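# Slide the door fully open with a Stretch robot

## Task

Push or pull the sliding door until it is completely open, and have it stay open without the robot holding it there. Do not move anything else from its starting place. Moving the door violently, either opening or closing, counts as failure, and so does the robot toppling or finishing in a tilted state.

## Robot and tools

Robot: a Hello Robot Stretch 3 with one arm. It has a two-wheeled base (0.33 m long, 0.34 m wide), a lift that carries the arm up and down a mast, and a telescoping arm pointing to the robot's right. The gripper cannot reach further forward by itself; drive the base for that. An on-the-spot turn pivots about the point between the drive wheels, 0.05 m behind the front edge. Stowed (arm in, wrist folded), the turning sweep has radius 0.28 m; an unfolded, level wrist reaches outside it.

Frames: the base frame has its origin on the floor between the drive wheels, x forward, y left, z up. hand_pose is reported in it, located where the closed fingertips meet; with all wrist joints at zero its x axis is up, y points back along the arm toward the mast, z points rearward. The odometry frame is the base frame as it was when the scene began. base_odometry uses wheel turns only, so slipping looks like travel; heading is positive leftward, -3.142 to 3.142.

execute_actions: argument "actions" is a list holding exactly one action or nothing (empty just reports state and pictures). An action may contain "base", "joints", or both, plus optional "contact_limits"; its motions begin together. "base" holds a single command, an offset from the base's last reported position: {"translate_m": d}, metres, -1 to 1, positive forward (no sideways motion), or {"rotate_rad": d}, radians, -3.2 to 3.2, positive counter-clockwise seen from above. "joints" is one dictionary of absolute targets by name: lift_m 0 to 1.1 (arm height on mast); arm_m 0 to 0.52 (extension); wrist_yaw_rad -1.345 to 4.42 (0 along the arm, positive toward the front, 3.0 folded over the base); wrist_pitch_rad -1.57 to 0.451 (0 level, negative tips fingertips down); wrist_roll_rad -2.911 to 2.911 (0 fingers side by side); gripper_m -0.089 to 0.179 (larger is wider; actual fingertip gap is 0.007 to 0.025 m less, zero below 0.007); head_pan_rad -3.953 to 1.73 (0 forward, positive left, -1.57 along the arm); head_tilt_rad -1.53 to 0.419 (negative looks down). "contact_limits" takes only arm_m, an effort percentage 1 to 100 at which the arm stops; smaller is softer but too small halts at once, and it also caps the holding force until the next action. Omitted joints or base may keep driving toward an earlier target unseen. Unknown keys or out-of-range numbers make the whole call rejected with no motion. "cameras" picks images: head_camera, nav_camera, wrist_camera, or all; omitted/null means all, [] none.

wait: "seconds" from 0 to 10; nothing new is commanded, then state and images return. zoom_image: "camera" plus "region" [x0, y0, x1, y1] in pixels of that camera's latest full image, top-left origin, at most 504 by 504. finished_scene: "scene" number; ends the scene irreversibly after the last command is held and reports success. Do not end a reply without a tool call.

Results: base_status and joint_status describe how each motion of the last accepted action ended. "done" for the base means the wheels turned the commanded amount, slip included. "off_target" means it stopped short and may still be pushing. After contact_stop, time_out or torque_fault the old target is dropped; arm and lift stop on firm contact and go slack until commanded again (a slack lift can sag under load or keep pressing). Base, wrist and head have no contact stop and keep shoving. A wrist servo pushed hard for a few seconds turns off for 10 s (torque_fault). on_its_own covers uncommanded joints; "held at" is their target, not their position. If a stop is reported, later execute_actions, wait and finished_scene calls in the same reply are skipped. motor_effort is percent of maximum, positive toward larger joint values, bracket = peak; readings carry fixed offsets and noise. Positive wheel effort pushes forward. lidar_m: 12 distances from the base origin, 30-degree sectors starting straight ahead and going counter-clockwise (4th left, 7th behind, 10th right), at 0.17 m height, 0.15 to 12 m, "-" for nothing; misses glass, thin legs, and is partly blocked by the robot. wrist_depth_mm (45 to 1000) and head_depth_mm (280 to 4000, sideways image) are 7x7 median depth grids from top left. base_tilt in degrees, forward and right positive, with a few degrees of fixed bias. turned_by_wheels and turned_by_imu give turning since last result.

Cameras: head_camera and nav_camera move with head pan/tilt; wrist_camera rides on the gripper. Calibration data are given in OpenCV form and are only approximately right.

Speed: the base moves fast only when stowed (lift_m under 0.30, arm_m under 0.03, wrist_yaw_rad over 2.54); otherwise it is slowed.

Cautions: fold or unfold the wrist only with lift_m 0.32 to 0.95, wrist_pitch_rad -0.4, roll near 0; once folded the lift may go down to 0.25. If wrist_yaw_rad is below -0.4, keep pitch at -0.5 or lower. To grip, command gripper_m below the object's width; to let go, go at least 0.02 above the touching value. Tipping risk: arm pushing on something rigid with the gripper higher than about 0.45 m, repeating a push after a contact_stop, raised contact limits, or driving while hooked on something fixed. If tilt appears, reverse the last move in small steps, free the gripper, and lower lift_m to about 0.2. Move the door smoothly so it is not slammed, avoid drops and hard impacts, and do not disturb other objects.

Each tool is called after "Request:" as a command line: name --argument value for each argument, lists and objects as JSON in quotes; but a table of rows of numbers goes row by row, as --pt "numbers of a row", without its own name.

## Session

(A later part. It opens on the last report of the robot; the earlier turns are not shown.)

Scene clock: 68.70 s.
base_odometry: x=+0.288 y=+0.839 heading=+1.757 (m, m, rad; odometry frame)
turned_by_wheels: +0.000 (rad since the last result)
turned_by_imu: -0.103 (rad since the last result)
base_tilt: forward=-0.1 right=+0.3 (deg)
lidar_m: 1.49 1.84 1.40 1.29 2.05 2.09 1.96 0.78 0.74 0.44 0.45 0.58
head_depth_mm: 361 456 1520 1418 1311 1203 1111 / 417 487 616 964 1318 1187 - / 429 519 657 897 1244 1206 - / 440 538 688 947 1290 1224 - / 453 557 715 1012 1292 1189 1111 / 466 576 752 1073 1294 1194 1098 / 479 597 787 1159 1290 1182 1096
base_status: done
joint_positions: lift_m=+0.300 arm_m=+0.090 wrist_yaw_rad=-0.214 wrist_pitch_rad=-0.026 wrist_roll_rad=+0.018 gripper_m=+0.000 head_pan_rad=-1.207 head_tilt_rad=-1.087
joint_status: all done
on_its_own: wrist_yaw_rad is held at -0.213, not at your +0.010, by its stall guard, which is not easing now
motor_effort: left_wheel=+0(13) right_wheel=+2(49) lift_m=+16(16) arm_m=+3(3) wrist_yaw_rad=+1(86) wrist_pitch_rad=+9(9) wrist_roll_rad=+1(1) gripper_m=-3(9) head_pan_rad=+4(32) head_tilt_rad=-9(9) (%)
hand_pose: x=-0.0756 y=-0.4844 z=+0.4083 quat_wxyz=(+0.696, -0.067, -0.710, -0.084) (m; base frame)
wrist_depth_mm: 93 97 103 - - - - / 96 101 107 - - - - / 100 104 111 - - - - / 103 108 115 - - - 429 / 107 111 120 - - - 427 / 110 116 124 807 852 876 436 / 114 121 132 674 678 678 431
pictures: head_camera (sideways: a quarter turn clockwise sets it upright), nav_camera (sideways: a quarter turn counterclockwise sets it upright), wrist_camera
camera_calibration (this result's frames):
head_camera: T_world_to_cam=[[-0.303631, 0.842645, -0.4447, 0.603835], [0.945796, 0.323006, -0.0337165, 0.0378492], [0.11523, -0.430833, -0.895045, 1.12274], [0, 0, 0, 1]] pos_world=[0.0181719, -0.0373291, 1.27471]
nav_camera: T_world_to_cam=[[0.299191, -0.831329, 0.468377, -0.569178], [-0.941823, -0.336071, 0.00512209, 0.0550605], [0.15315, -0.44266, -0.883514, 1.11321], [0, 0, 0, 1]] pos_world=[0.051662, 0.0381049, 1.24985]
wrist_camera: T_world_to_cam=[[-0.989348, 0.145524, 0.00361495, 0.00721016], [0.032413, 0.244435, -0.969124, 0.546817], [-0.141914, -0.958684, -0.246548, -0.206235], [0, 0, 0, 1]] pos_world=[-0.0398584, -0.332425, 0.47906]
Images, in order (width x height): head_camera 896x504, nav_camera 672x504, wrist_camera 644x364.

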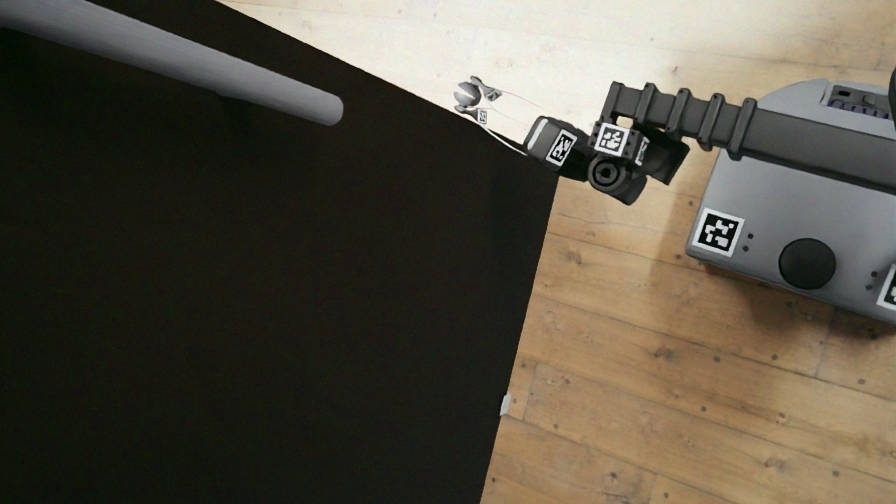

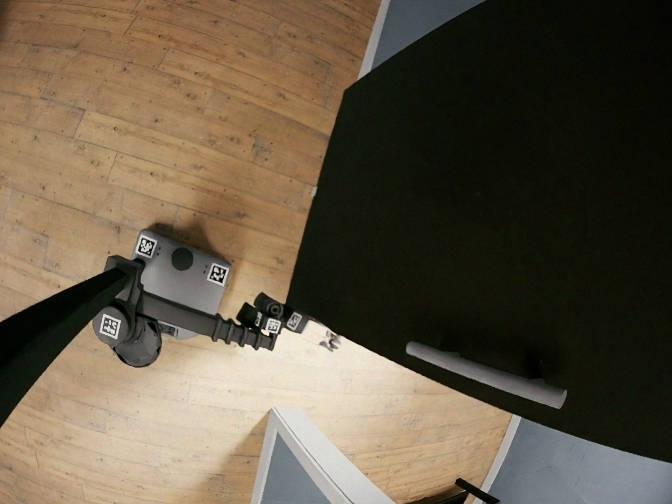

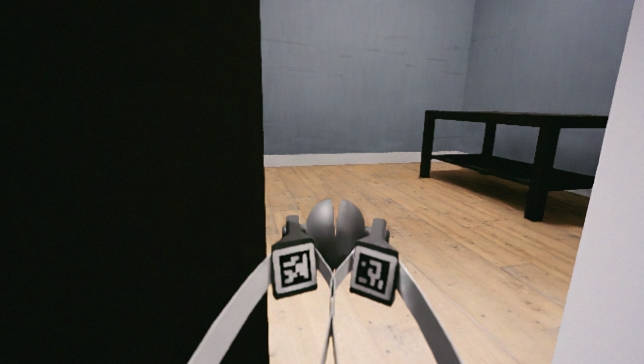

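Request:
execute_actions --actions '[{"base":{"translate_m":-0.1},"joints":{"head_pan_rad":-0.9,"head_tilt_rad":0.4}}]' --cameras '[]'

Request:
execute_actions --actions '[{"base":{"rotate_rad":0.11},"joints":{"wrist_yaw_rad":0.0,"arm_m":0.09}}]' --cameras '[]'

Request:
execute_actions --actions '[{"base":{"translate_m":0.25}}]'

Scene clock: 74.83 s.
base_odometry: x=+0.307 y=+0.741 heading=+1.757 (m, m, rad; odometry frame)
turned_by_wheels: +0.000 (rad since the last result)
turned_by_imu: -0.001 (rad since the last result)
base_tilt: forward=-0.2 right=+0.3 (deg)
lidar_m: 1.52 1.94 1.32 1.32 1.57 1.99 1.86 0.81 0.68 0.45 0.46 0.59
head_depth_mm: 522 491 463 440 416 396 377 / 563 526 494 466 441 418 397 / 609 565 529 496 468 441 420 / 660 612 569 533 499 470 443 / 725 664 614 570 533 501 472 / 838 730 666 617 574 537 501 / 1041 802 734 673 623 577 539
base_status: done
joint_positions: lift_m=+0.300 arm_m=+0.090 wrist_yaw_rad=-0.214 wrist_pitch_rad=-0.025 wrist_roll_rad=+0.018 gripper_m=+0.000 head_pan_rad=-0.907 head_tilt_rad=+0.383
joint_status: all done
on_its_own: wrist_yaw_rad is held at -0.213, not at your +0.010, by its stall guard, which is not easing now
motor_effort: left_wheel=+1(4) right_wheel=+0(6) lift_m=+16(16) arm_m=+3(3) wrist_yaw_rad=+1(1) wrist_pitch_rad=+9(9) wrist_roll_rad=+1(1) gripper_m=-3(2) head_pan_rad=+4(23) head_tilt_rad=+11(61) (%)
hand_pose: x=-0.0757 y=-0.4845 z=+0.4086 quat_wxyz=(+0.696, -0.067, -0.710, -0.084) (m; base frame)
wrist_depth_mm: - - - - - - 323 / - - - - - - 327 / - - - - - - 330 / - - - - - - 333 / - - - - - - 335 / 757 865 858 822 879 758 338 / 161 648 654 672 682 471 338
pictures: none
No camera images: the call's "cameras" was empty. Leave "cameras" out to get every camera's image.

Scene clock: 75.80 s.
base_odometry: x=+0.307 y=+0.741 heading=+1.867 (m, m, rad; odometry frame)
turned_by_wheels: +0.110 (rad since the last result)
turned_by_imu: +0.110 (rad since the last result)
base_tilt: forward=-0.1 right=+0.3 (deg)
lidar_m: 1.90 1.99 1.31 1.47 2.10 1.92 1.86 0.70 0.67 0.45 0.47 0.66
head_depth_mm: 538 507 479 456 433 414 395 / 583 550 517 489 465 441 420 / 643 601 563 528 500 474 449 / 714 661 616 575 541 512 483 / 829 738 679 631 591 554 524 / 1056 828 759 698 649 607 569 / 1172 963 857 783 720 668 622
base_status: done
joint_positions: lift_m=+0.300 arm_m=+0.090 wrist_yaw_rad=-0.001 wrist_pitch_rad=-0.025 wrist_roll_rad=+0.018 gripper_m=+0.000 head_pan_rad=-0.907 head_tilt_rad=+0.383
joint_status: all done
motor_effort: left_wheel=-1(5) right_wheel=+4(8) lift_m=+16(16) arm_m=+3(3) wrist_yaw_rad=+1(2) wrist_pitch_rad=+9(9) wrist_roll_rad=+1(1) gripper_m=-2(2) head_pan_rad=+3(4) head_tilt_rad=+10(11) (%)
hand_pose: x=-0.0218 y=-0.4903 z=+0.4087 quat_wxyz=(+0.701, +0.009, -0.713, -0.010) (m; base frame)
wrist_depth_mm: 114 112 111 - - - - / 118 116 116 - - - - / 123 122 120 - - - - / 129 127 124 - - - - / 135 132 130 - - - - / 141 138 135 811 881 895 864 / 149 145 143 666 675 685 696
pictures: none
No camera images: the call's "cameras" was empty. Leave "cameras" out to get every camera's image.

Scene clock: 79.47 s.
base_odometry: x=+0.234 y=+0.980 heading=+1.867 (m, m, rad; odometry frame)
turned_by_wheels: +0.000 (rad since the last result)
turned_by_imu: -0.084 (rad since the last result)
base_tilt: forward=-0.2 right=+0.3 (deg)
lidar_m: 1.61 1.71 1.46 1.26 2.05 2.21 2.10 0.84 0.90 0.45 0.46 0.60
head_depth_mm: 517 485 458 433 412 392 374 / 557 520 490 462 437 416 394 / 604 563 527 495 467 441 417 / 660 611 568 530 499 469 444 / 726 666 616 572 536 503 474 / 856 739 673 622 579 542 507 / 1063 819 746 682 629 585 547
base_status: done
joint_positions: lift_m=+0.300 arm_m=+0.090 wrist_yaw_rad=-0.091 wrist_pitch_rad=-0.025 wrist_roll_rad=+0.018 gripper_m=+0.000 head_pan_rad=-0.907 head_tilt_rad=+0.383
joint_status: not commanded
on_its_own: wrist_yaw_rad is held at -0.090, not at your +0.000, by its stall guard, which is not easing now
motor_effort: left_wheel=+1(16) right_wheel=+0(46) lift_m=+16(15) arm_m=+3(3) wrist_yaw_rad=+2(79) wrist_pitch_rad=+9(8) wrist_roll_rad=+0(1) gripper_m=-3(8) head_pan_rad=+3(5) head_tilt_rad=+10(11) (%)
hand_pose: x=-0.0447 y=-0.4892 z=+0.4086 quat_wxyz=(+0.700, -0.023, -0.713, -0.041) (m; base frame)
wrist_depth_mm: 97 99 102 - - - - / 100 102 105 - - - - / 104 106 110 - - - - / 108 110 114 - - - - / 112 114 119 - - - - / 117 120 123 814 873 862 873 / 121 125 130 669 666 669 683
pictures: head_camera (sideways: a quarter turn clockwise sets it upright), nav_camera (sideways: a quarter turn counterclockwise sets it upright), wrist_camera
camera_calibration (this result's frames):
head_camera: T_world_to_cam=[[0.230079, -0.267322, -0.935736, 1.24148], [0.809313, 0.586536, 0.031432, -0.0461317], [0.540441, -0.764535, 0.351297, -0.50181], [0, 0, 0, 1]] pos_world=[0.0228955, -0.0247195, 1.33943]
nav_camera: T_world_to_cam=[[-0.245448, 0.28676, 0.926026, -1.1633], [-0.79167, -0.610596, -0.0207547, 0.0878517], [0.559476, -0.738201, 0.376889, -0.529575], [0, 0, 0, 1]] pos_world=[0.0803035, -0.00370209, 1.27866]
wrist_camera: T_world_to_cam=[[-0.999716, 0.0235461, 0.00377637, -0.0217086], [0.00212272, 0.245596, -0.96937, 0.546552], [-0.0237523, -0.969086, -0.245576, -0.206596], [0, 0, 0, 1]] pos_world=[-0.0277698, -0.33393, 0.479158]
Images, in order (width x height): head_camera 896x504, nav_camera 672x504, wrist_camera 644x364.

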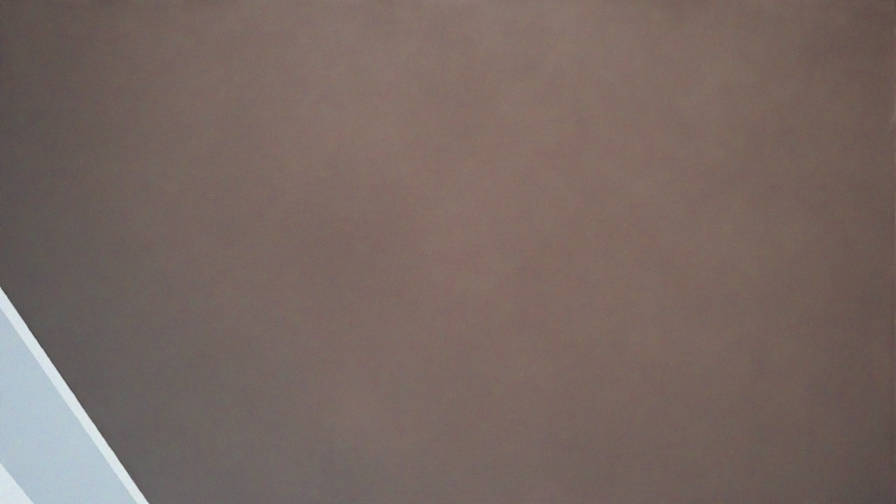

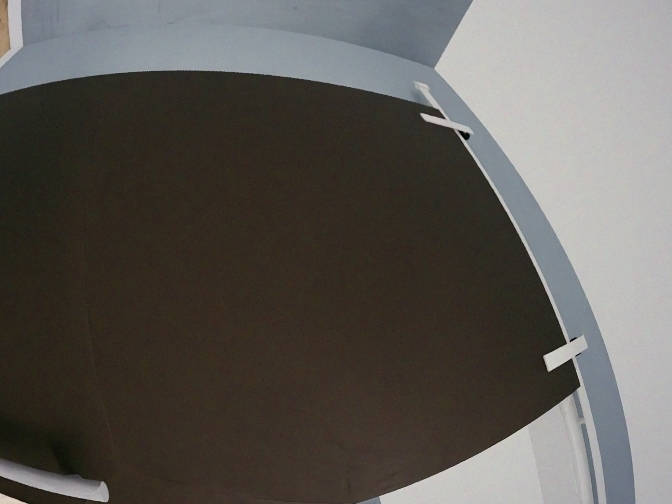

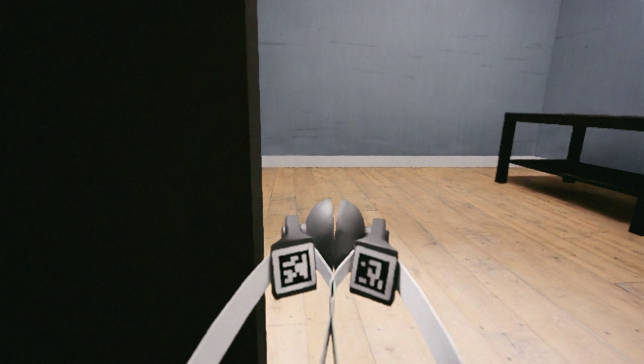

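Roughly 0.3 left.

Request:
execute_actions --actions '[{"base":{"translate_m":-0.06},"joints":{"head_pan_rad":-0.45}}]' --cameras '[]'

Request:
execute_actions --actions '[{"base":{"rotate_rad":0.1},"joints":{"wrist_yaw_rad":0.01,"arm_m":0.07}}]' --cameras '[]'

Request:
execute_actions --actions '[{"base":{"translate_m":0.25}}]'

Scene clock: 83.93 s.
base_odometry: x=+0.251 y=+0.923 heading=+1.867 (m, m, rad; odometry frame)
turned_by_wheels: +0.000 (rad since the last result)
turned_by_imu: -0.001 (rad since the last result)
base_tilt: forward=-0.2 right=+0.3 (deg)
lidar_m: 1.62 1.77 1.41 1.26 2.05 2.16 2.04 0.80 0.82 0.45 0.46 0.60
head_depth_mm: 635 609 588 566 547 527 508 / 737 703 672 643 619 593 569 / 1002 825 784 744 710 677 649 / 1178 1033 936 881 836 791 751 / 1239 1408 1150 1082 1014 951 894 / 1233 1557 1803 1617 1488 1373 1270 / 1233 1529 1842 1750 1648 1561 1485
base_status: done
joint_positions: lift_m=+0.300 arm_m=+0.090 wrist_yaw_rad=-0.091 wrist_pitch_rad=-0.025 wrist_roll_rad=+0.018 gripper_m=+0.000 head_pan_rad=-0.457 head_tilt_rad=+0.383
joint_status: all done
on_its_own: wrist_yaw_rad is held at -0.090, not at your +0.000, by its stall guard, which is not easing now
motor_effort: left_wheel=+2(3) right_wheel=+0(6) lift_m=+15(16) arm_m=+3(2) wrist_yaw_rad=+1(1) wrist_pitch_rad=+8(9) wrist_roll_rad=+1(1) gripper_m=-3(2) head_pan_rad=+3(33) head_tilt_rad=+10(11) (%)
hand_pose: x=-0.0446 y=-0.4893 z=+0.4086 quat_wxyz=(+0.700, -0.023, -0.713, -0.041) (m; base frame)
wrist_depth_mm: 110 - - - - - - / 107 - - - - - - / 108 - - - - - - / 112 154 - - - - - / 116 154 - - - - - / 121 153 866 821 852 888 886 / 126 152 657 670 675 688 683
pictures: none
No camera images: the call's "cameras" was empty. Leave "cameras" out to get every camera's image.

Scene clock: 84.97 s.
base_odometry: x=+0.251 y=+0.923 heading=+1.967 (m, m, rad; odometry frame)
turned_by_wheels: +0.100 (rad since the last result)
turned_by_imu: +0.100 (rad since the last result)
base_tilt: forward=-0.1 right=+0.3 (deg)
lidar_m: 1.72 1.81 1.27 1.27 1.62 2.09 1.76 0.80 2.57 0.45 0.47 0.66
head_depth_mm: 689 667 644 625 606 586 568 / 863 785 756 726 699 674 652 / 1153 952 907 863 827 793 761 / 1245 1367 1130 1065 1016 961 916 / 1239 1555 1741 1613 1505 1400 1324 / 1232 1542 1886 1804 1689 1587 1511 / 1232 1547 1837 1739 1620 1538 1457
base_status: done
joint_positions: lift_m=+0.300 arm_m=+0.070 wrist_yaw_rad=-0.001 wrist_pitch_rad=-0.025 wrist_roll_rad=+0.018 gripper_m=+0.000 head_pan_rad=-0.457 head_tilt_rad=+0.383
joint_status: all done
motor_effort: left_wheel=-4(5) right_wheel=+10(11) lift_m=+16(17) arm_m=-2(1) wrist_yaw_rad=+11(11) wrist_pitch_rad=+8(9) wrist_roll_rad=+1(1) gripper_m=-4(3) head_pan_rad=+3(4) head_tilt_rad=+11(11) (%)
hand_pose: x=-0.0218 y=-0.4709 z=+0.4087 quat_wxyz=(+0.701, +0.008, -0.713, -0.010) (m; base frame)
wrist_depth_mm: 129 127 124 - - - - / 135 132 129 - - - - / 141 137 133 - - - - / 147 143 140 - - - - / 153 150 146 - - - - / 160 157 152 805 889 900 901 / 169 164 159 654 671 685 685
pictures: none
No camera images: the call's "cameras" was empty. Leave "cameras" out to get every camera's image.

Scene clock: 88.73 s.
base_odometry: x=+0.155 y=+1.153 heading=+1.967 (m, m, rad; odometry frame)
turned_by_wheels: +0.000 (rad since the last result)
turned_by_imu: -0.052 (rad since the last result)
base_tilt: forward=-0.1 right=+0.3 (deg)
lidar_m: 1.48 1.54 1.52 1.23 2.08 2.38 2.13 1.00 2.71 0.45 0.47 0.63
head_depth_mm: 660 637 614 593 573 553 533 / 774 739 707 679 653 629 608 / 1069 875 834 797 764 729 699 / 1216 1173 1021 962 912 865 821 / 1249 1502 1510 1396 1308 1235 1157 / 1239 1555 1687 1578 1476 1390 1317 / 1232 1549 1593 1486 1404 1323 1255
base_status: done
joint_positions: lift_m=+0.300 arm_m=+0.070 wrist_yaw_rad=-0.091 wrist_pitch_rad=-0.024 wrist_roll_rad=+0.018 gripper_m=+0.000 head_pan_rad=-0.457 head_tilt_rad=+0.383
joint_status: not commanded
on_its_own: wrist_yaw_rad is held at -0.084, not at your +0.010, by its stall guard, which is not easing now
motor_effort: left_wheel=+0(17) right_wheel=+3(49) lift_m=+16(17) arm_m=-2(2) wrist_yaw_rad=+7(93) wrist_pitch_rad=+8(8) wrist_roll_rad=+1(1) gripper_m=-3(9) head_pan_rad=+4(3) head_tilt_rad=+11(11) (%)
hand_pose: x=-0.0446 y=-0.4698 z=+0.4088 quat_wxyz=(+0.700, -0.024, -0.713, -0.041) (m; base frame)
wrist_depth_mm: 118 119 121 - - - - / 123 124 125 - - - - / 127 129 131 - - - - / 132 133 135 - - - - / 138 139 142 - - - - / 144 145 147 818 852 894 877 / 150 152 154 655 686 668 686
pictures: head_camera (sideways: a quarter turn clockwise sets it upright), nav_camera (sideways: a quarter turn counterclockwise sets it upright), wrist_camera
camera_calibration (this result's frames):
head_camera: T_world_to_cam=[[0.32346, -0.140684, -0.935725, 1.24089], [0.473722, 0.880113, 0.0314332, -0.0440861], [0.819122, -0.453441, 0.351327, -0.503549], [0, 0, 0, 1]] pos_world=[0.0319728, -0.0149557, 1.33943]
nav_camera: T_world_to_cam=[[-0.345753, 0.151504, 0.926014, -1.16268], [-0.447373, -0.894107, -0.020755, 0.0857518], [0.824811, -0.421449, 0.376918, -0.531232], [0, 0, 0, 1]] pos_world=[0.0745306, 0.0289341, 1.27866]
wrist_camera: T_world_to_cam=[[-0.999724, 0.0231389, 0.00398672, -0.0223442], [0.00179787, 0.244733, -0.969589, 0.541666], [-0.0234109, -0.969314, -0.244707, -0.18813], [0, 0, 0, 1]] pos_world=[-0.0277162, -0.314404, 0.479245]
Images, in order (width x height): head_camera 896x504, nav_camera 672x504, wrist_camera 644x364.

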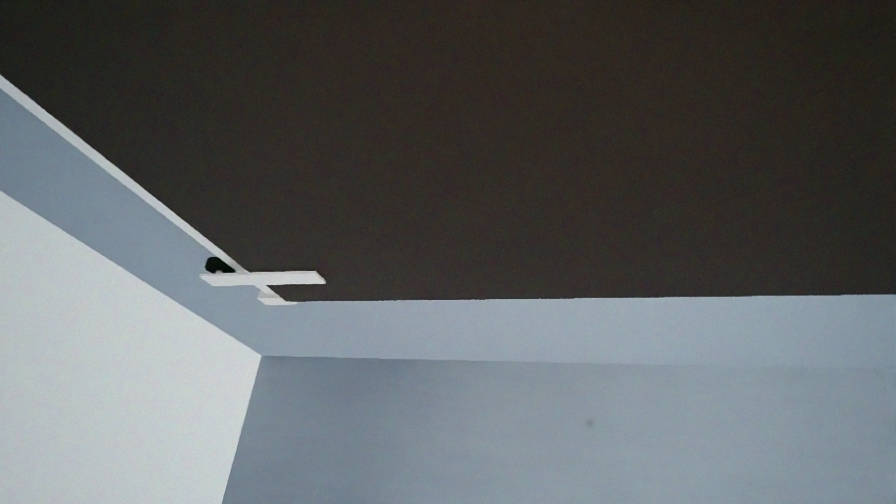

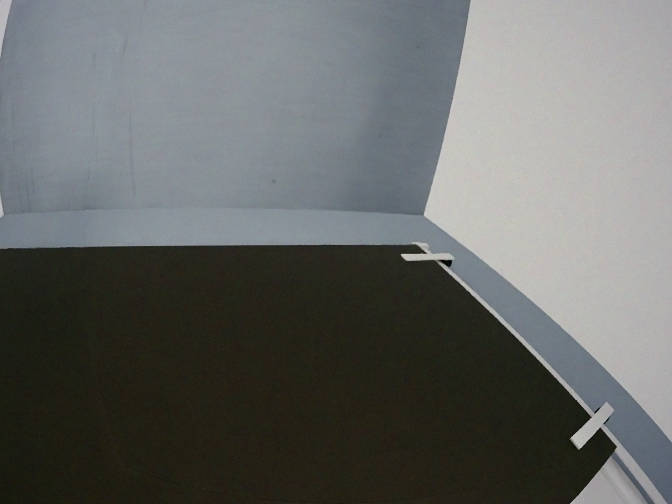

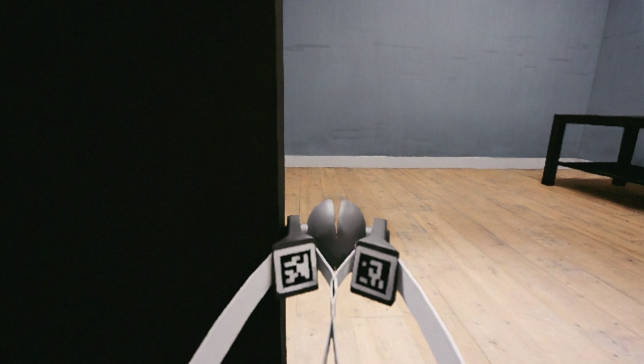

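About 0.06 more.

Request:
execute_actions --actions '[{"base":{"translate_m":0.09},"joints":{"arm_m":0.085}}]' --cameras '["head_camera","wrist_camera"]'

Request:
execute_actions --actions '[{"base":{"translate_m":-0.03}}]' --cameras '["head_camera","wrist_camera"]'

Scene clock: 96.03 s.
base_odometry: x=+0.121 y=+1.236 heading=+1.967 (m, m, rad; odometry frame)
turned_by_wheels: +0.000 (rad since the last result)
turned_by_imu: -0.068 (rad since the last result)
base_tilt: forward=-0.2 right=+0.3 (deg)
lidar_m: 1.40 1.43 1.68 1.24 2.05 2.51 2.36 1.07 2.74 0.45 0.45 0.59
head_depth_mm: 621 596 573 552 533 513 494 / 717 683 652 624 600 574 553 / 945 800 754 721 684 655 626 / 1167 983 907 850 801 762 723 / 1244 1388 1111 1032 968 903 851 / 1236 1537 1582 1482 1381 1274 1208 / 1229 1545 1522 1427 1338 1274 1207
base_status: done
joint_positions: lift_m=+0.300 arm_m=+0.085 wrist_yaw_rad=-0.106 wrist_pitch_rad=-0.025 wrist_roll_rad=+0.018 gripper_m=+0.000 head_pan_rad=-0.457 head_tilt_rad=+0.383
joint_status: all done
on_its_own: wrist_yaw_rad is held at -0.084, not at your +0.010, by its stall guard, which is not easing now; wrist_yaw_rad is at rest, and its effort (+21) is outside its rest range (-12 to +12)
motor_effort: left_wheel=-4(14) right_wheel=+11(43) lift_m=+16(17) arm_m=+5(8) wrist_yaw_rad=+21(74) wrist_pitch_rad=+8(8) wrist_roll_rad=+1(0) gripper_m=-4(8) head_pan_rad=+4(4) head_tilt_rad=+11(11) (%)
hand_pose: x=-0.0484 y=-0.4836 z=+0.4086 quat_wxyz=(+0.700, -0.029, -0.712, -0.046) (m; base frame)
wrist_depth_mm: 101 102 107 - - - - / 104 107 110 - - - - / 107 111 115 - - - - / 112 115 119 - - - - / 116 119 124 - - - - / 121 124 129 796 899 855 874 / 125 129 136 683 670 665 693
pictures: head_camera (sideways: a quarter turn clockwise sets it upright), wrist_camera
camera_calibration (this result's frames):
head_camera: T_world_to_cam=[[0.323461, -0.140684, -0.935725, 1.24089], [0.473722, 0.880113, 0.0314332, -0.0440861], [0.819122, -0.453441, 0.351327, -0.503549], [0, 0, 0, 1]] pos_world=[0.0319728, -0.0149556, 1.33943]
wrist_camera: T_world_to_cam=[[-0.999271, 0.0379846, 0.00394219, -0.0185782], [0.0055015, 0.245339, -0.969422, 0.545299], [-0.0377903, -0.968693, -0.245369, -0.201821], [0, 0, 0, 1]] pos_world=[-0.0291915, -0.32858, 0.479177]
Images, in order (width x height): head_camera 896x504, wrist_camera 644x364.

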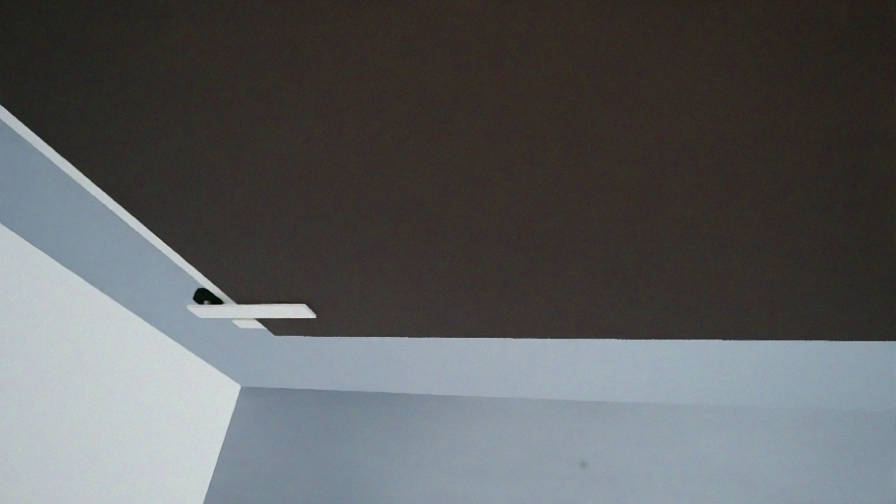

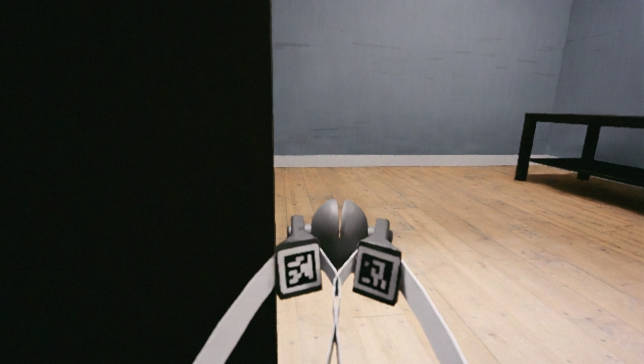

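Scene clock: 97.60 s.
base_odometry: x=+0.132 y=+1.209 heading=+1.967 (m, m, rad; odometry frame)
turned_by_wheels: +0.000 (rad since the last result)
turned_by_imu: +0.000 (rad since the last result)
base_tilt: forward=-0.1 right=+0.3 (deg)
lidar_m: 1.43 1.46 1.70 1.24 2.05 2.47 2.33 1.04 2.74 0.45 0.46 0.59
head_depth_mm: 625 600 576 556 535 515 496 / 720 688 656 629 602 577 554 / 955 800 762 723 689 658 630 / 1168 989 904 856 803 763 725 / 1237 1403 1108 1040 971 909 859 / 1238 1548 1625 1502 1394 1300 1203 / 1226 1545 1564 1461 1382 1293 1232
base_status: done
joint_positions: lift_m=+0.300 arm_m=+0.085 wrist_yaw_rad=-0.085 wrist_pitch_rad=-0.025 wrist_roll_rad=+0.018 gripper_m=+0.000 head_pan_rad=-0.457 head_tilt_rad=+0.383
joint_status: not commanded
on_its_own: wrist_yaw_rad is held at -0.084, not at your +0.010, by its stall guard, which is not easing now
motor_effort: left_wheel=+2(8) right_wheel=-1(7) lift_m=+16(16) arm_m=+4(5) wrist_yaw_rad=+1(21) wrist_pitch_rad=+8(9) wrist_roll_rad=+1(1) gripper_m=-2(4) head_pan_rad=+4(4) head_tilt_rad=+10(11) (%)
hand_pose: x=-0.0432 y=-0.4843 z=+0.4086 quat_wxyz=(+0.700, -0.021, -0.713, -0.039) (m; base frame)
wrist_depth_mm: 103 105 - - - - - / 106 109 - - - - - / 110 113 - - - - - / 114 117 - - - - - / 119 123 167 - - - - / 124 127 135 828 892 900 882 / 129 132 612 673 679 679 679
pictures: head_camera (sideways: a quarter turn clockwise sets it upright), wrist_camera
camera_calibration (this result's frames):
head_camera: T_world_to_cam=[[0.323463, -0.140685, -0.935724, 1.24089], [0.473722, 0.880113, 0.0314333, -0.0440862], [0.819121, -0.45344, 0.35133, -0.503552], [0, 0, 0, 1]] pos_world=[0.0319727, -0.0149556, 1.33943]
wrist_camera: T_world_to_cam=[[-0.99984, 0.0174382, 0.00394019, -0.0233026], [0.000459563, 0.245392, -0.969424, 0.545233], [-0.0178719, -0.969267, -0.245361, -0.201645], [0, 0, 0, 1]] pos_world=[-0.0271532, -0.328838, 0.479178]
Images, in order (width x height): head_camera 896x504, wrist_camera 644x364.

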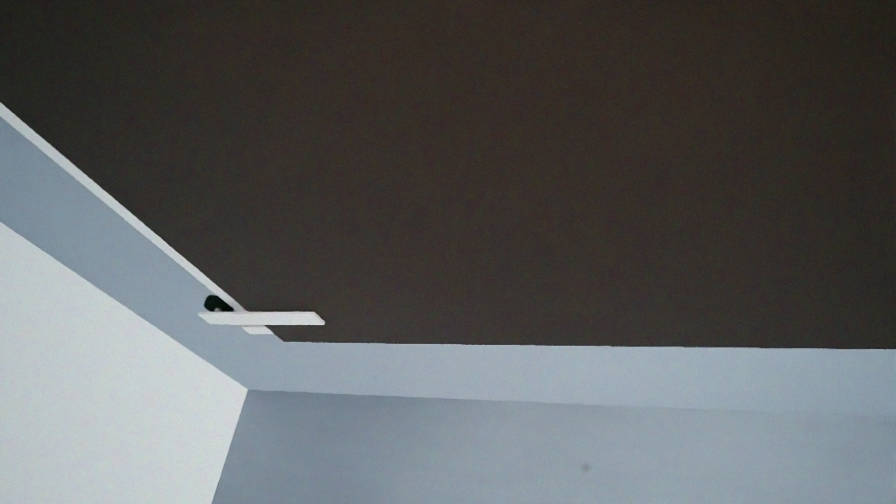

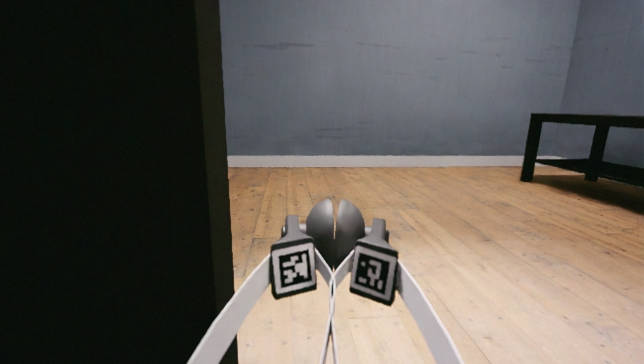

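Request:
execute_actions --actions '[{"base":{"rotate_rad":0.13},"joints":{"arm_m":0.07}}]' --cameras '["head_camera","wrist_camera"]'

Request:
execute_actions --actions '[{"base":{"translate_m":0.04}}]' --cameras '["head_camera","wrist_camera"]'

Request:
execute_actions --actions '[{"base":{"translate_m":-0.04}}]' --cameras '["head_camera","wrist_camera"]'

Scene clock: 103.70 s.
base_odometry: x=+0.132 y=+1.209 heading=+2.096 (m, m, rad; odometry frame)
turned_by_wheels: +0.130 (rad since the last result)
turned_by_imu: +0.125 (rad since the last result)
base_tilt: forward=-0.2 right=+0.3 (deg)
lidar_m: 1.43 1.51 1.47 1.24 2.11 2.38 1.72 1.04 2.74 0.45 0.47 0.67
head_depth_mm: 693 669 647 627 609 591 572 / 870 787 757 734 705 681 656 / 1151 963 913 873 837 803 770 / 1255 1402 1141 1084 1030 978 929 / 1245 1554 1643 1537 1438 1348 1275 / 1233 1549 1614 1490 1412 1320 1241 / 1234 1537 1520 1422 1339 1267 1203
base_status: done
joint_positions: lift_m=+0.300 arm_m=+0.070 wrist_yaw_rad=-0.144 wrist_pitch_rad=-0.023 wrist_roll_rad=+0.018 gripper_m=+0.000 head_pan_rad=-0.457 head_tilt_rad=+0.383
joint_status: all done
on_its_own: wrist_yaw_rad is held at -0.139, not at your +0.010, by its stall guard, which is not easing now
motor_effort: left_wheel=-2(15) right_wheel=+6(41) lift_m=+16(15) arm_m=+0(5) wrist_yaw_rad=+4(70) wrist_pitch_rad=+8(9) wrist_roll_rad=+1(1) gripper_m=-3(7) head_pan_rad=+3(4) head_tilt_rad=+11(10) (%)
hand_pose: x=-0.0580 y=-0.4680 z=+0.4090 quat_wxyz=(+0.699, -0.043, -0.712, -0.059) (m; base frame)
wrist_depth_mm: 117 117 119 - - - - / 121 122 123 - - - - / 126 127 127 - - - - / 130 132 133 - - - - / 135 137 139 - - - - / 141 142 145 812 876 897 896 / 148 149 153 665 673 665 691
pictures: head_camera (sideways: a quarter turn clockwise sets it upright), wrist_camera
camera_calibration (this result's frames):
head_camera: T_world_to_cam=[[0.323478, -0.140668, -0.935721, 1.24089], [0.473667, 0.880143, 0.0314336, -0.0440863], [0.819147, -0.453388, 0.351337, -0.503562], [0, 0, 0, 1]] pos_world=[0.0319734, -0.0149539, 1.33943]
wrist_camera: T_world_to_cam=[[-0.997102, 0.0759688, 0.00405196, -0.0109622], [0.0146176, 0.243583, -0.96977, 0.541719], [-0.0746592, -0.9669, -0.243988, -0.188813], [0, 0, 0, 1]] pos_world=[-0.0329457, -0.313684, 0.479319]
Images, in order (width x height): head_camera 896x504, wrist_camera 644x364.

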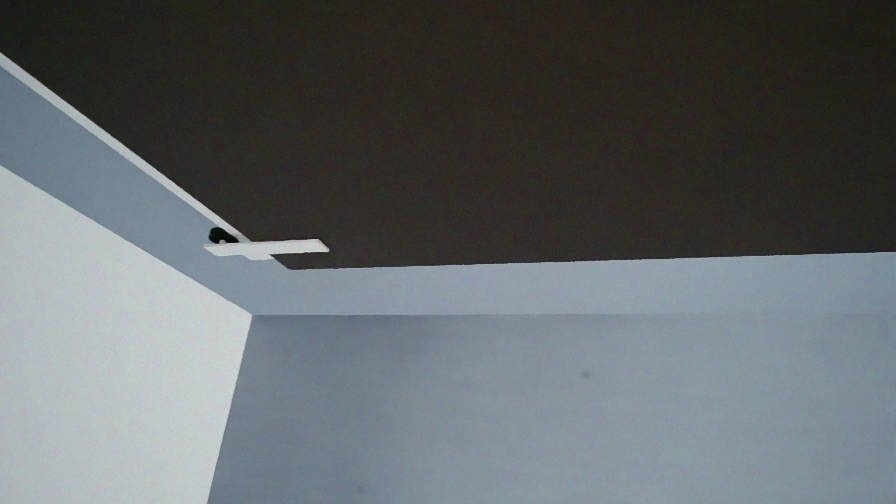

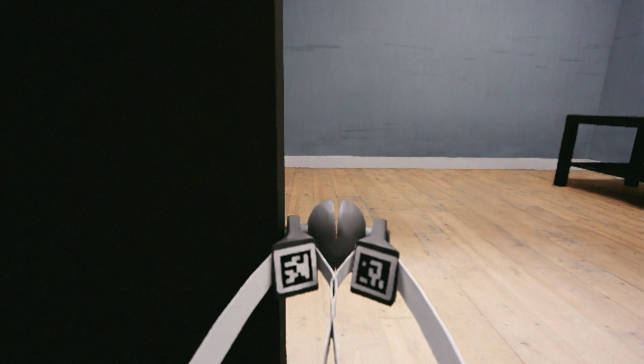

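Scene clock: 105.30 s.
base_odometry: x=+0.112 y=+1.243 heading=+2.096 (m, m, rad; odometry frame)
turned_by_wheels: -0.001 (rad since the last result)
turned_by_imu: -0.001 (rad since the last result)
base_tilt: forward=-0.1 right=+0.3 (deg)
lidar_m: 1.39 1.47 1.49 1.24 2.12 2.43 1.73 1.08 2.76 0.45 0.47 0.67
head_depth_mm: 693 670 650 630 611 592 574 / 869 792 761 731 706 683 658 / 1144 966 911 875 838 805 773 / 1238 1403 1145 1087 1031 1110 1078 / 1239 1566 1614 1520 1417 1333 1251 / 1239 1551 1558 1451 1366 1284 1203 / 1233 1524 1484 1382 1312 1231 1161
base_status: done
joint_positions: lift_m=+0.300 arm_m=+0.070 wrist_yaw_rad=-0.195 wrist_pitch_rad=-0.023 wrist_roll_rad=+0.018 gripper_m=+0.000 head_pan_rad=-0.457 head_tilt_rad=+0.383
joint_status: not commanded
on_its_own: wrist_yaw_rad is held at -0.139, not at your +0.010, by its stall guard, which is still easing; right_wheel is at rest, and its effort (+29) is outside its rest range (-18 to +18)
motor_effort: left_wheel=-10(16) right_wheel=+29(45) lift_m=+16(15) arm_m=+0(0) wrist_yaw_rad=+53(79) wrist_pitch_rad=+8(8) wrist_roll_rad=+1(1) gripper_m=-7(8) head_pan_rad=+3(4) head_tilt_rad=+11(12) (%)
hand_pose: x=-0.0711 y=-0.4658 z=+0.4092 quat_wxyz=(+0.697, -0.061, -0.710, -0.077) (m; base frame)
wrist_depth_mm: 114 117 120 - - - - / 118 120 124 - - - - / 123 125 128 - - - - / 127 130 134 - - - - / 132 135 139 143 - - - / 138 141 145 780 884 890 878 / 143 147 152 637 671 689 688
pictures: head_camera (sideways: a quarter turn clockwise sets it upright), wrist_camera
camera_calibration (this result's frames):
head_camera: T_world_to_cam=[[0.323484, -0.140667, -0.93572, 1.24088], [0.473658, 0.880148, 0.0314338, -0.0440865], [0.81915, -0.453379, 0.351342, -0.503568], [0, 0, 0, 1]] pos_world=[0.0319733, -0.0149535, 1.33943]
wrist_camera: T_world_to_cam=[[-0.991828, 0.127512, 0.00411077, 0.000207554], [0.0270644, 0.241785, -0.969952, 0.541678], [-0.124675, -0.961915, -0.24326, -0.18913], [0, 0, 0, 1]] pos_world=[-0.0380341, -0.312923, 0.479394]
Images, in order (width x height): head_camera 896x504, wrist_camera 644x364.

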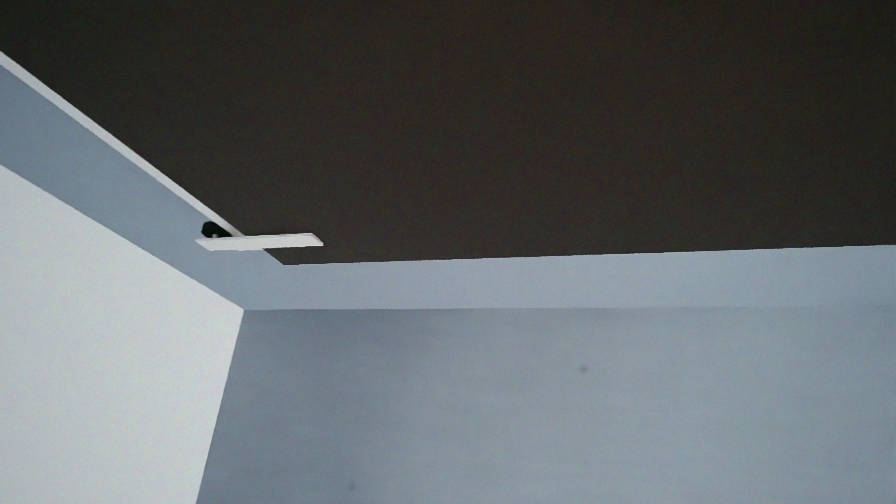

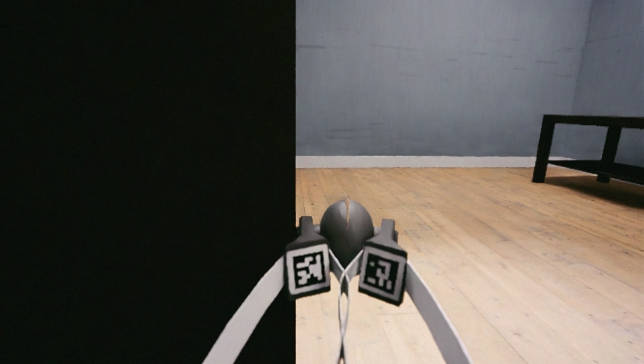

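Scene clock: 106.67 s.
base_odometry: x=+0.132 y=+1.209 heading=+2.096 (m, m, rad; odometry frame)
turned_by_wheels: +0.000 (rad since the last result)
turned_by_imu: +0.000 (rad since the last result)
base_tilt: forward=-0.1 right=+0.3 (deg)
lidar_m: 1.43 1.51 1.47 1.24 2.11 2.39 1.72 1.04 2.73 0.45 0.47 0.67
head_depth_mm: 695 671 647 628 609 590 574 / 869 787 759 728 703 678 656 / 1152 959 912 871 834 804 771 / 1253 1397 1140 1080 1025 973 929 / 1240 1561 1654 1546 1439 1356 1275 / 1241 1563 1607 1494 1397 1321 1241 / 1227 1539 1521 1429 1338 1268 1191
base_status: done
joint_positions: lift_m=+0.300 arm_m=+0.070 wrist_yaw_rad=-0.141 wrist_pitch_rad=-0.023 wrist_roll_rad=+0.018 gripper_m=+0.000 head_pan_rad=-0.457 head_tilt_rad=+0.383
joint_status: not commanded
on_its_own: wrist_yaw_rad is held at -0.139, not at your +0.010, by its stall guard, which is not easing now
motor_effort: left_wheel=+0(15) right_wheel=+2(25) lift_m=+15(16) arm_m=+0(0) wrist_yaw_rad=+2(52) wrist_pitch_rad=+8(8) wrist_roll_rad=+1(1) gripper_m=-3(7) head_pan_rad=+4(4) head_tilt_rad=+11(11) (%)
hand_pose: x=-0.0573 y=-0.4681 z=+0.4092 quat_wxyz=(+0.699, -0.042, -0.712, -0.058) (m; base frame)
wrist_depth_mm: 117 118 122 - - - - / 121 122 125 - - - - / 126 127 130 - - - - / 130 132 136 - - - - / 136 137 141 - - - - / 142 143 145 826 865 885 893 / 147 149 153 670 681 676 676
pictures: head_camera (sideways: a quarter turn clockwise sets it upright), wrist_camera
camera_calibration (this result's frames):
head_camera: T_world_to_cam=[[0.323491, -0.140653, -0.935719, 1.24088], [0.47362, 0.880168, 0.0314338, -0.0440863], [0.819169, -0.453344, 0.351342, -0.503569], [0, 0, 0, 1]] pos_world=[0.031974, -0.0149524, 1.33943]
wrist_camera: T_world_to_cam=[[-0.997333, 0.072873, 0.00410268, -0.0116551], [0.0137569, 0.242883, -0.969958, 0.541632], [-0.0716802, -0.967314, -0.243238, -0.189167], [0, 0, 0, 1]] pos_world=[-0.0326348, -0.313688, 0.479396]
Images, in order (width x height): head_camera 896x504, wrist_camera 644x364.

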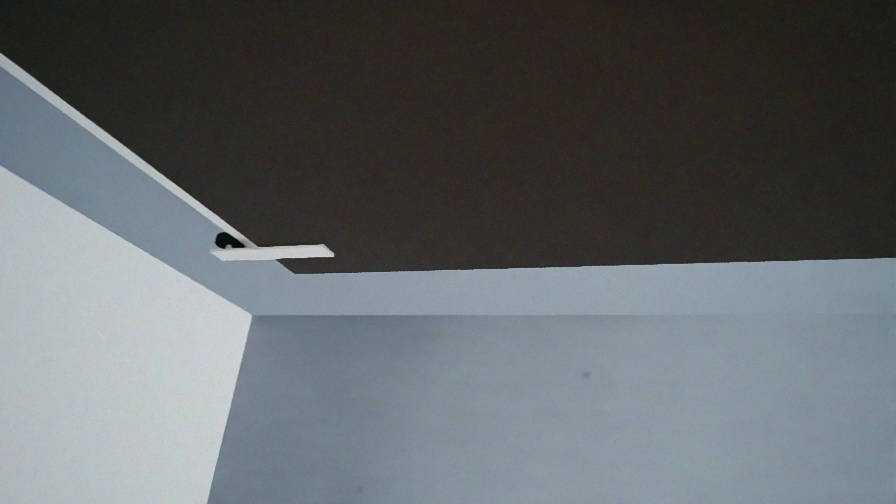

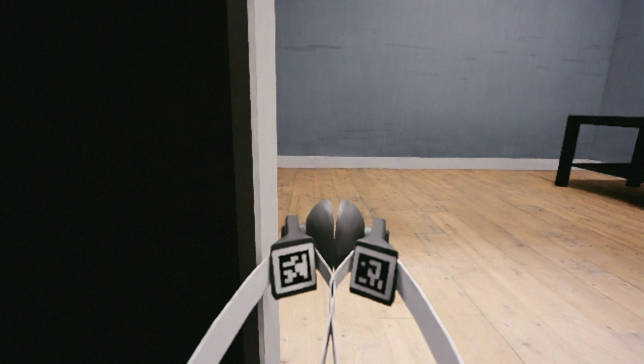

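Request:
execute_actions --actions '[{"base":{"translate_m":0.075}}]' --cameras '[]'

Request:
execute_actions --actions '[{"base":{"translate_m":-0.06}}]' --cameras '["head_camera","wrist_camera"]'

Request:
finished_scene --scene 2

Scene clock: 112.37 s.
base_odometry: x=+0.095 y=+1.274 heading=+2.094 (m, m, rad; odometry frame)
turned_by_wheels: -0.001 (rad since the last result)
turned_by_imu: -0.034 (rad since the last result)
base_tilt: forward=-0.2 right=+0.3 (deg)
lidar_m: 1.37 1.42 1.66 1.24 2.09 2.48 1.95 1.11 2.78 0.45 0.47 0.64
head_depth_mm: 674 649 629 611 589 569 551 / 810 762 729 702 678 650 627 / 1105 913 870 831 795 762 726 / 1241 1288 1065 1015 959 909 868 / 1237 1540 1572 1459 1371 1292 1209 / 1238 1541 1521 1432 1338 1269 1192 / 1227 1494 1456 1367 1287 1212 1147
base_status: done
joint_positions: lift_m=+0.300 arm_m=+0.070 wrist_yaw_rad=-0.232 wrist_pitch_rad=-0.021 wrist_roll_rad=+0.018 gripper_m=+0.000 head_pan_rad=-0.456 head_tilt_rad=+0.383
joint_status: not commanded
on_its_own: wrist_yaw_rad is held at -0.139, not at your +0.010, by its stall guard, which is still easing; right_wheel is at rest, and its effort (+48) is outside its rest range (-18 to +18)
motor_effort: left_wheel=-14(21) right_wheel=+48(56) lift_m=+16(15) arm_m=+0(0) wrist_yaw_rad=+87(98) wrist_pitch_rad=+7(8) wrist_roll_rad=+1(1) gripper_m=-9(11) head_pan_rad=+4(3) head_tilt_rad=+10(11) (%)
hand_pose: x=-0.0802 y=-0.4639 z=+0.4096 quat_wxyz=(+0.695, -0.075, -0.709, -0.089) (m; base frame)
wrist_depth_mm: 110 114 119 - - - - / 114 118 123 - - - - / 118 122 128 - - - - / 122 127 133 - - - - / 126 131 138 144 - - - / 131 136 144 807 891 898 875 / 137 142 149 642 688 687 682
pictures: none
No camera images: the call's "cameras" was empty. Leave "cameras" out to get every camera's image.

Scene clock: 113.97 s.
base_odometry: x=+0.125 y=+1.222 heading=+2.094 (m, m, rad; odometry frame)
turned_by_wheels: +0.000 (rad since the last result)
turned_by_imu: +0.000 (rad since the last result)
base_tilt: forward=-0.1 right=+0.3 (deg)
lidar_m: 1.42 1.48 1.70 1.23 2.09 2.42 1.94 1.05 2.74 0.45 0.47 0.65
head_depth_mm: 674 651 629 609 590 570 553 / 813 762 730 705 677 653 630 / 1103 913 871 828 795 761 730 / 1251 1275 1076 1014 960 915 871 / 1252 1537 1618 1494 1397 1307 1239 / 1234 1536 1613 1504 1410 1315 1248 / 1230 1541 1522 1434 1340 1266 1197
base_status: done
joint_positions: lift_m=+0.300 arm_m=+0.070 wrist_yaw_rad=-0.237 wrist_pitch_rad=-0.021 wrist_roll_rad=+0.017 gripper_m=+0.000 head_pan_rad=-0.456 head_tilt_rad=+0.383
joint_status: not commanded
on_its_own: wrist_yaw_rad is held at -0.235, not at your +0.010, by its stall guard, which is not easing now
motor_effort: left_wheel=+1(19) right_wheel=+0(42) lift_m=+16(15) arm_m=+0(0) wrist_yaw_rad=+1(87) wrist_pitch_rad=+7(7) wrist_roll_rad=+1(1) gripper_m=-3(9) head_pan_rad=+4(3) head_tilt_rad=+12(11) (%)
hand_pose: x=-0.0814 y=-0.4636 z=+0.4096 quat_wxyz=(+0.695, -0.077, -0.709, -0.090) (m; base frame)
wrist_depth_mm: 112 116 - - - - - / 116 119 - - - - - / 120 124 - - - - - / 124 128 - - - - - / 129 133 - - - - - / 134 139 246 812 893 868 910 / 138 144 615 675 656 683 696
pictures: head_camera (sideways: a quarter turn clockwise sets it upright), wrist_camera
camera_calibration (this result's frames):
head_camera: T_world_to_cam=[[0.323624, -0.140631, -0.935676, 1.24083], [0.47342, 0.880276, 0.0314383, -0.0440909], [0.819232, -0.453142, 0.351456, -0.503717], [0, 0, 0, 1]] pos_world=[0.0319732, -0.0149446, 1.33943]
wrist_camera: T_world_to_cam=[[-0.985741, 0.168212, 0.00437792, 0.00897858], [0.0364686, 0.238964, -0.970343, 0.541445], [-0.16427, -0.956348, -0.241691, -0.189489], [0, 0, 0, 1]] pos_world=[-0.0420224, -0.312113, 0.47955]
Images, in order (width x height): head_camera 896x504, wrist_camera 644x364.

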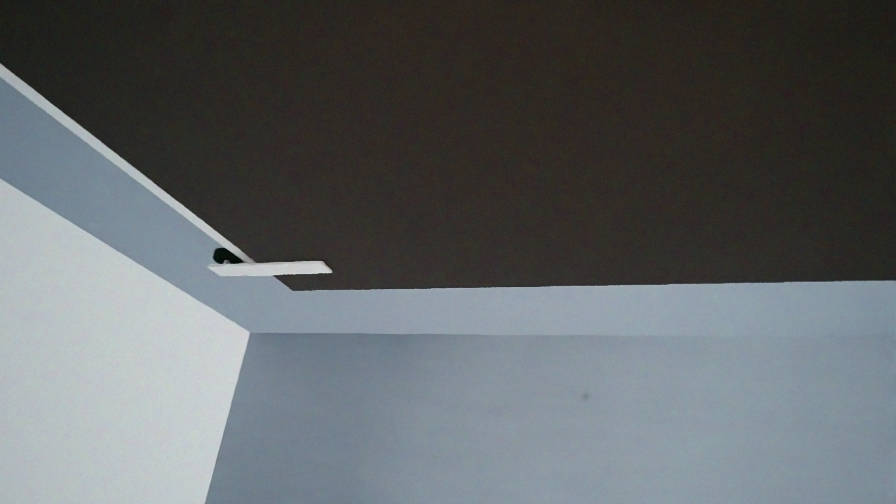

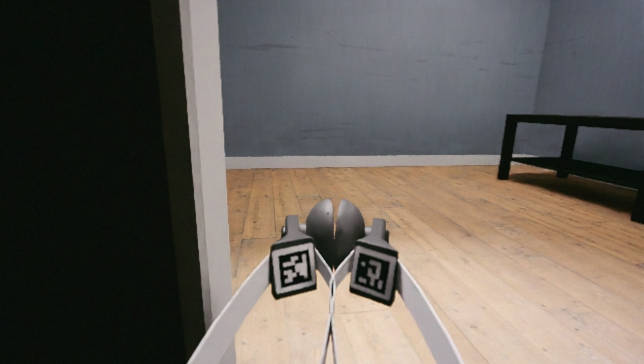

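The scene is finished: the task was done.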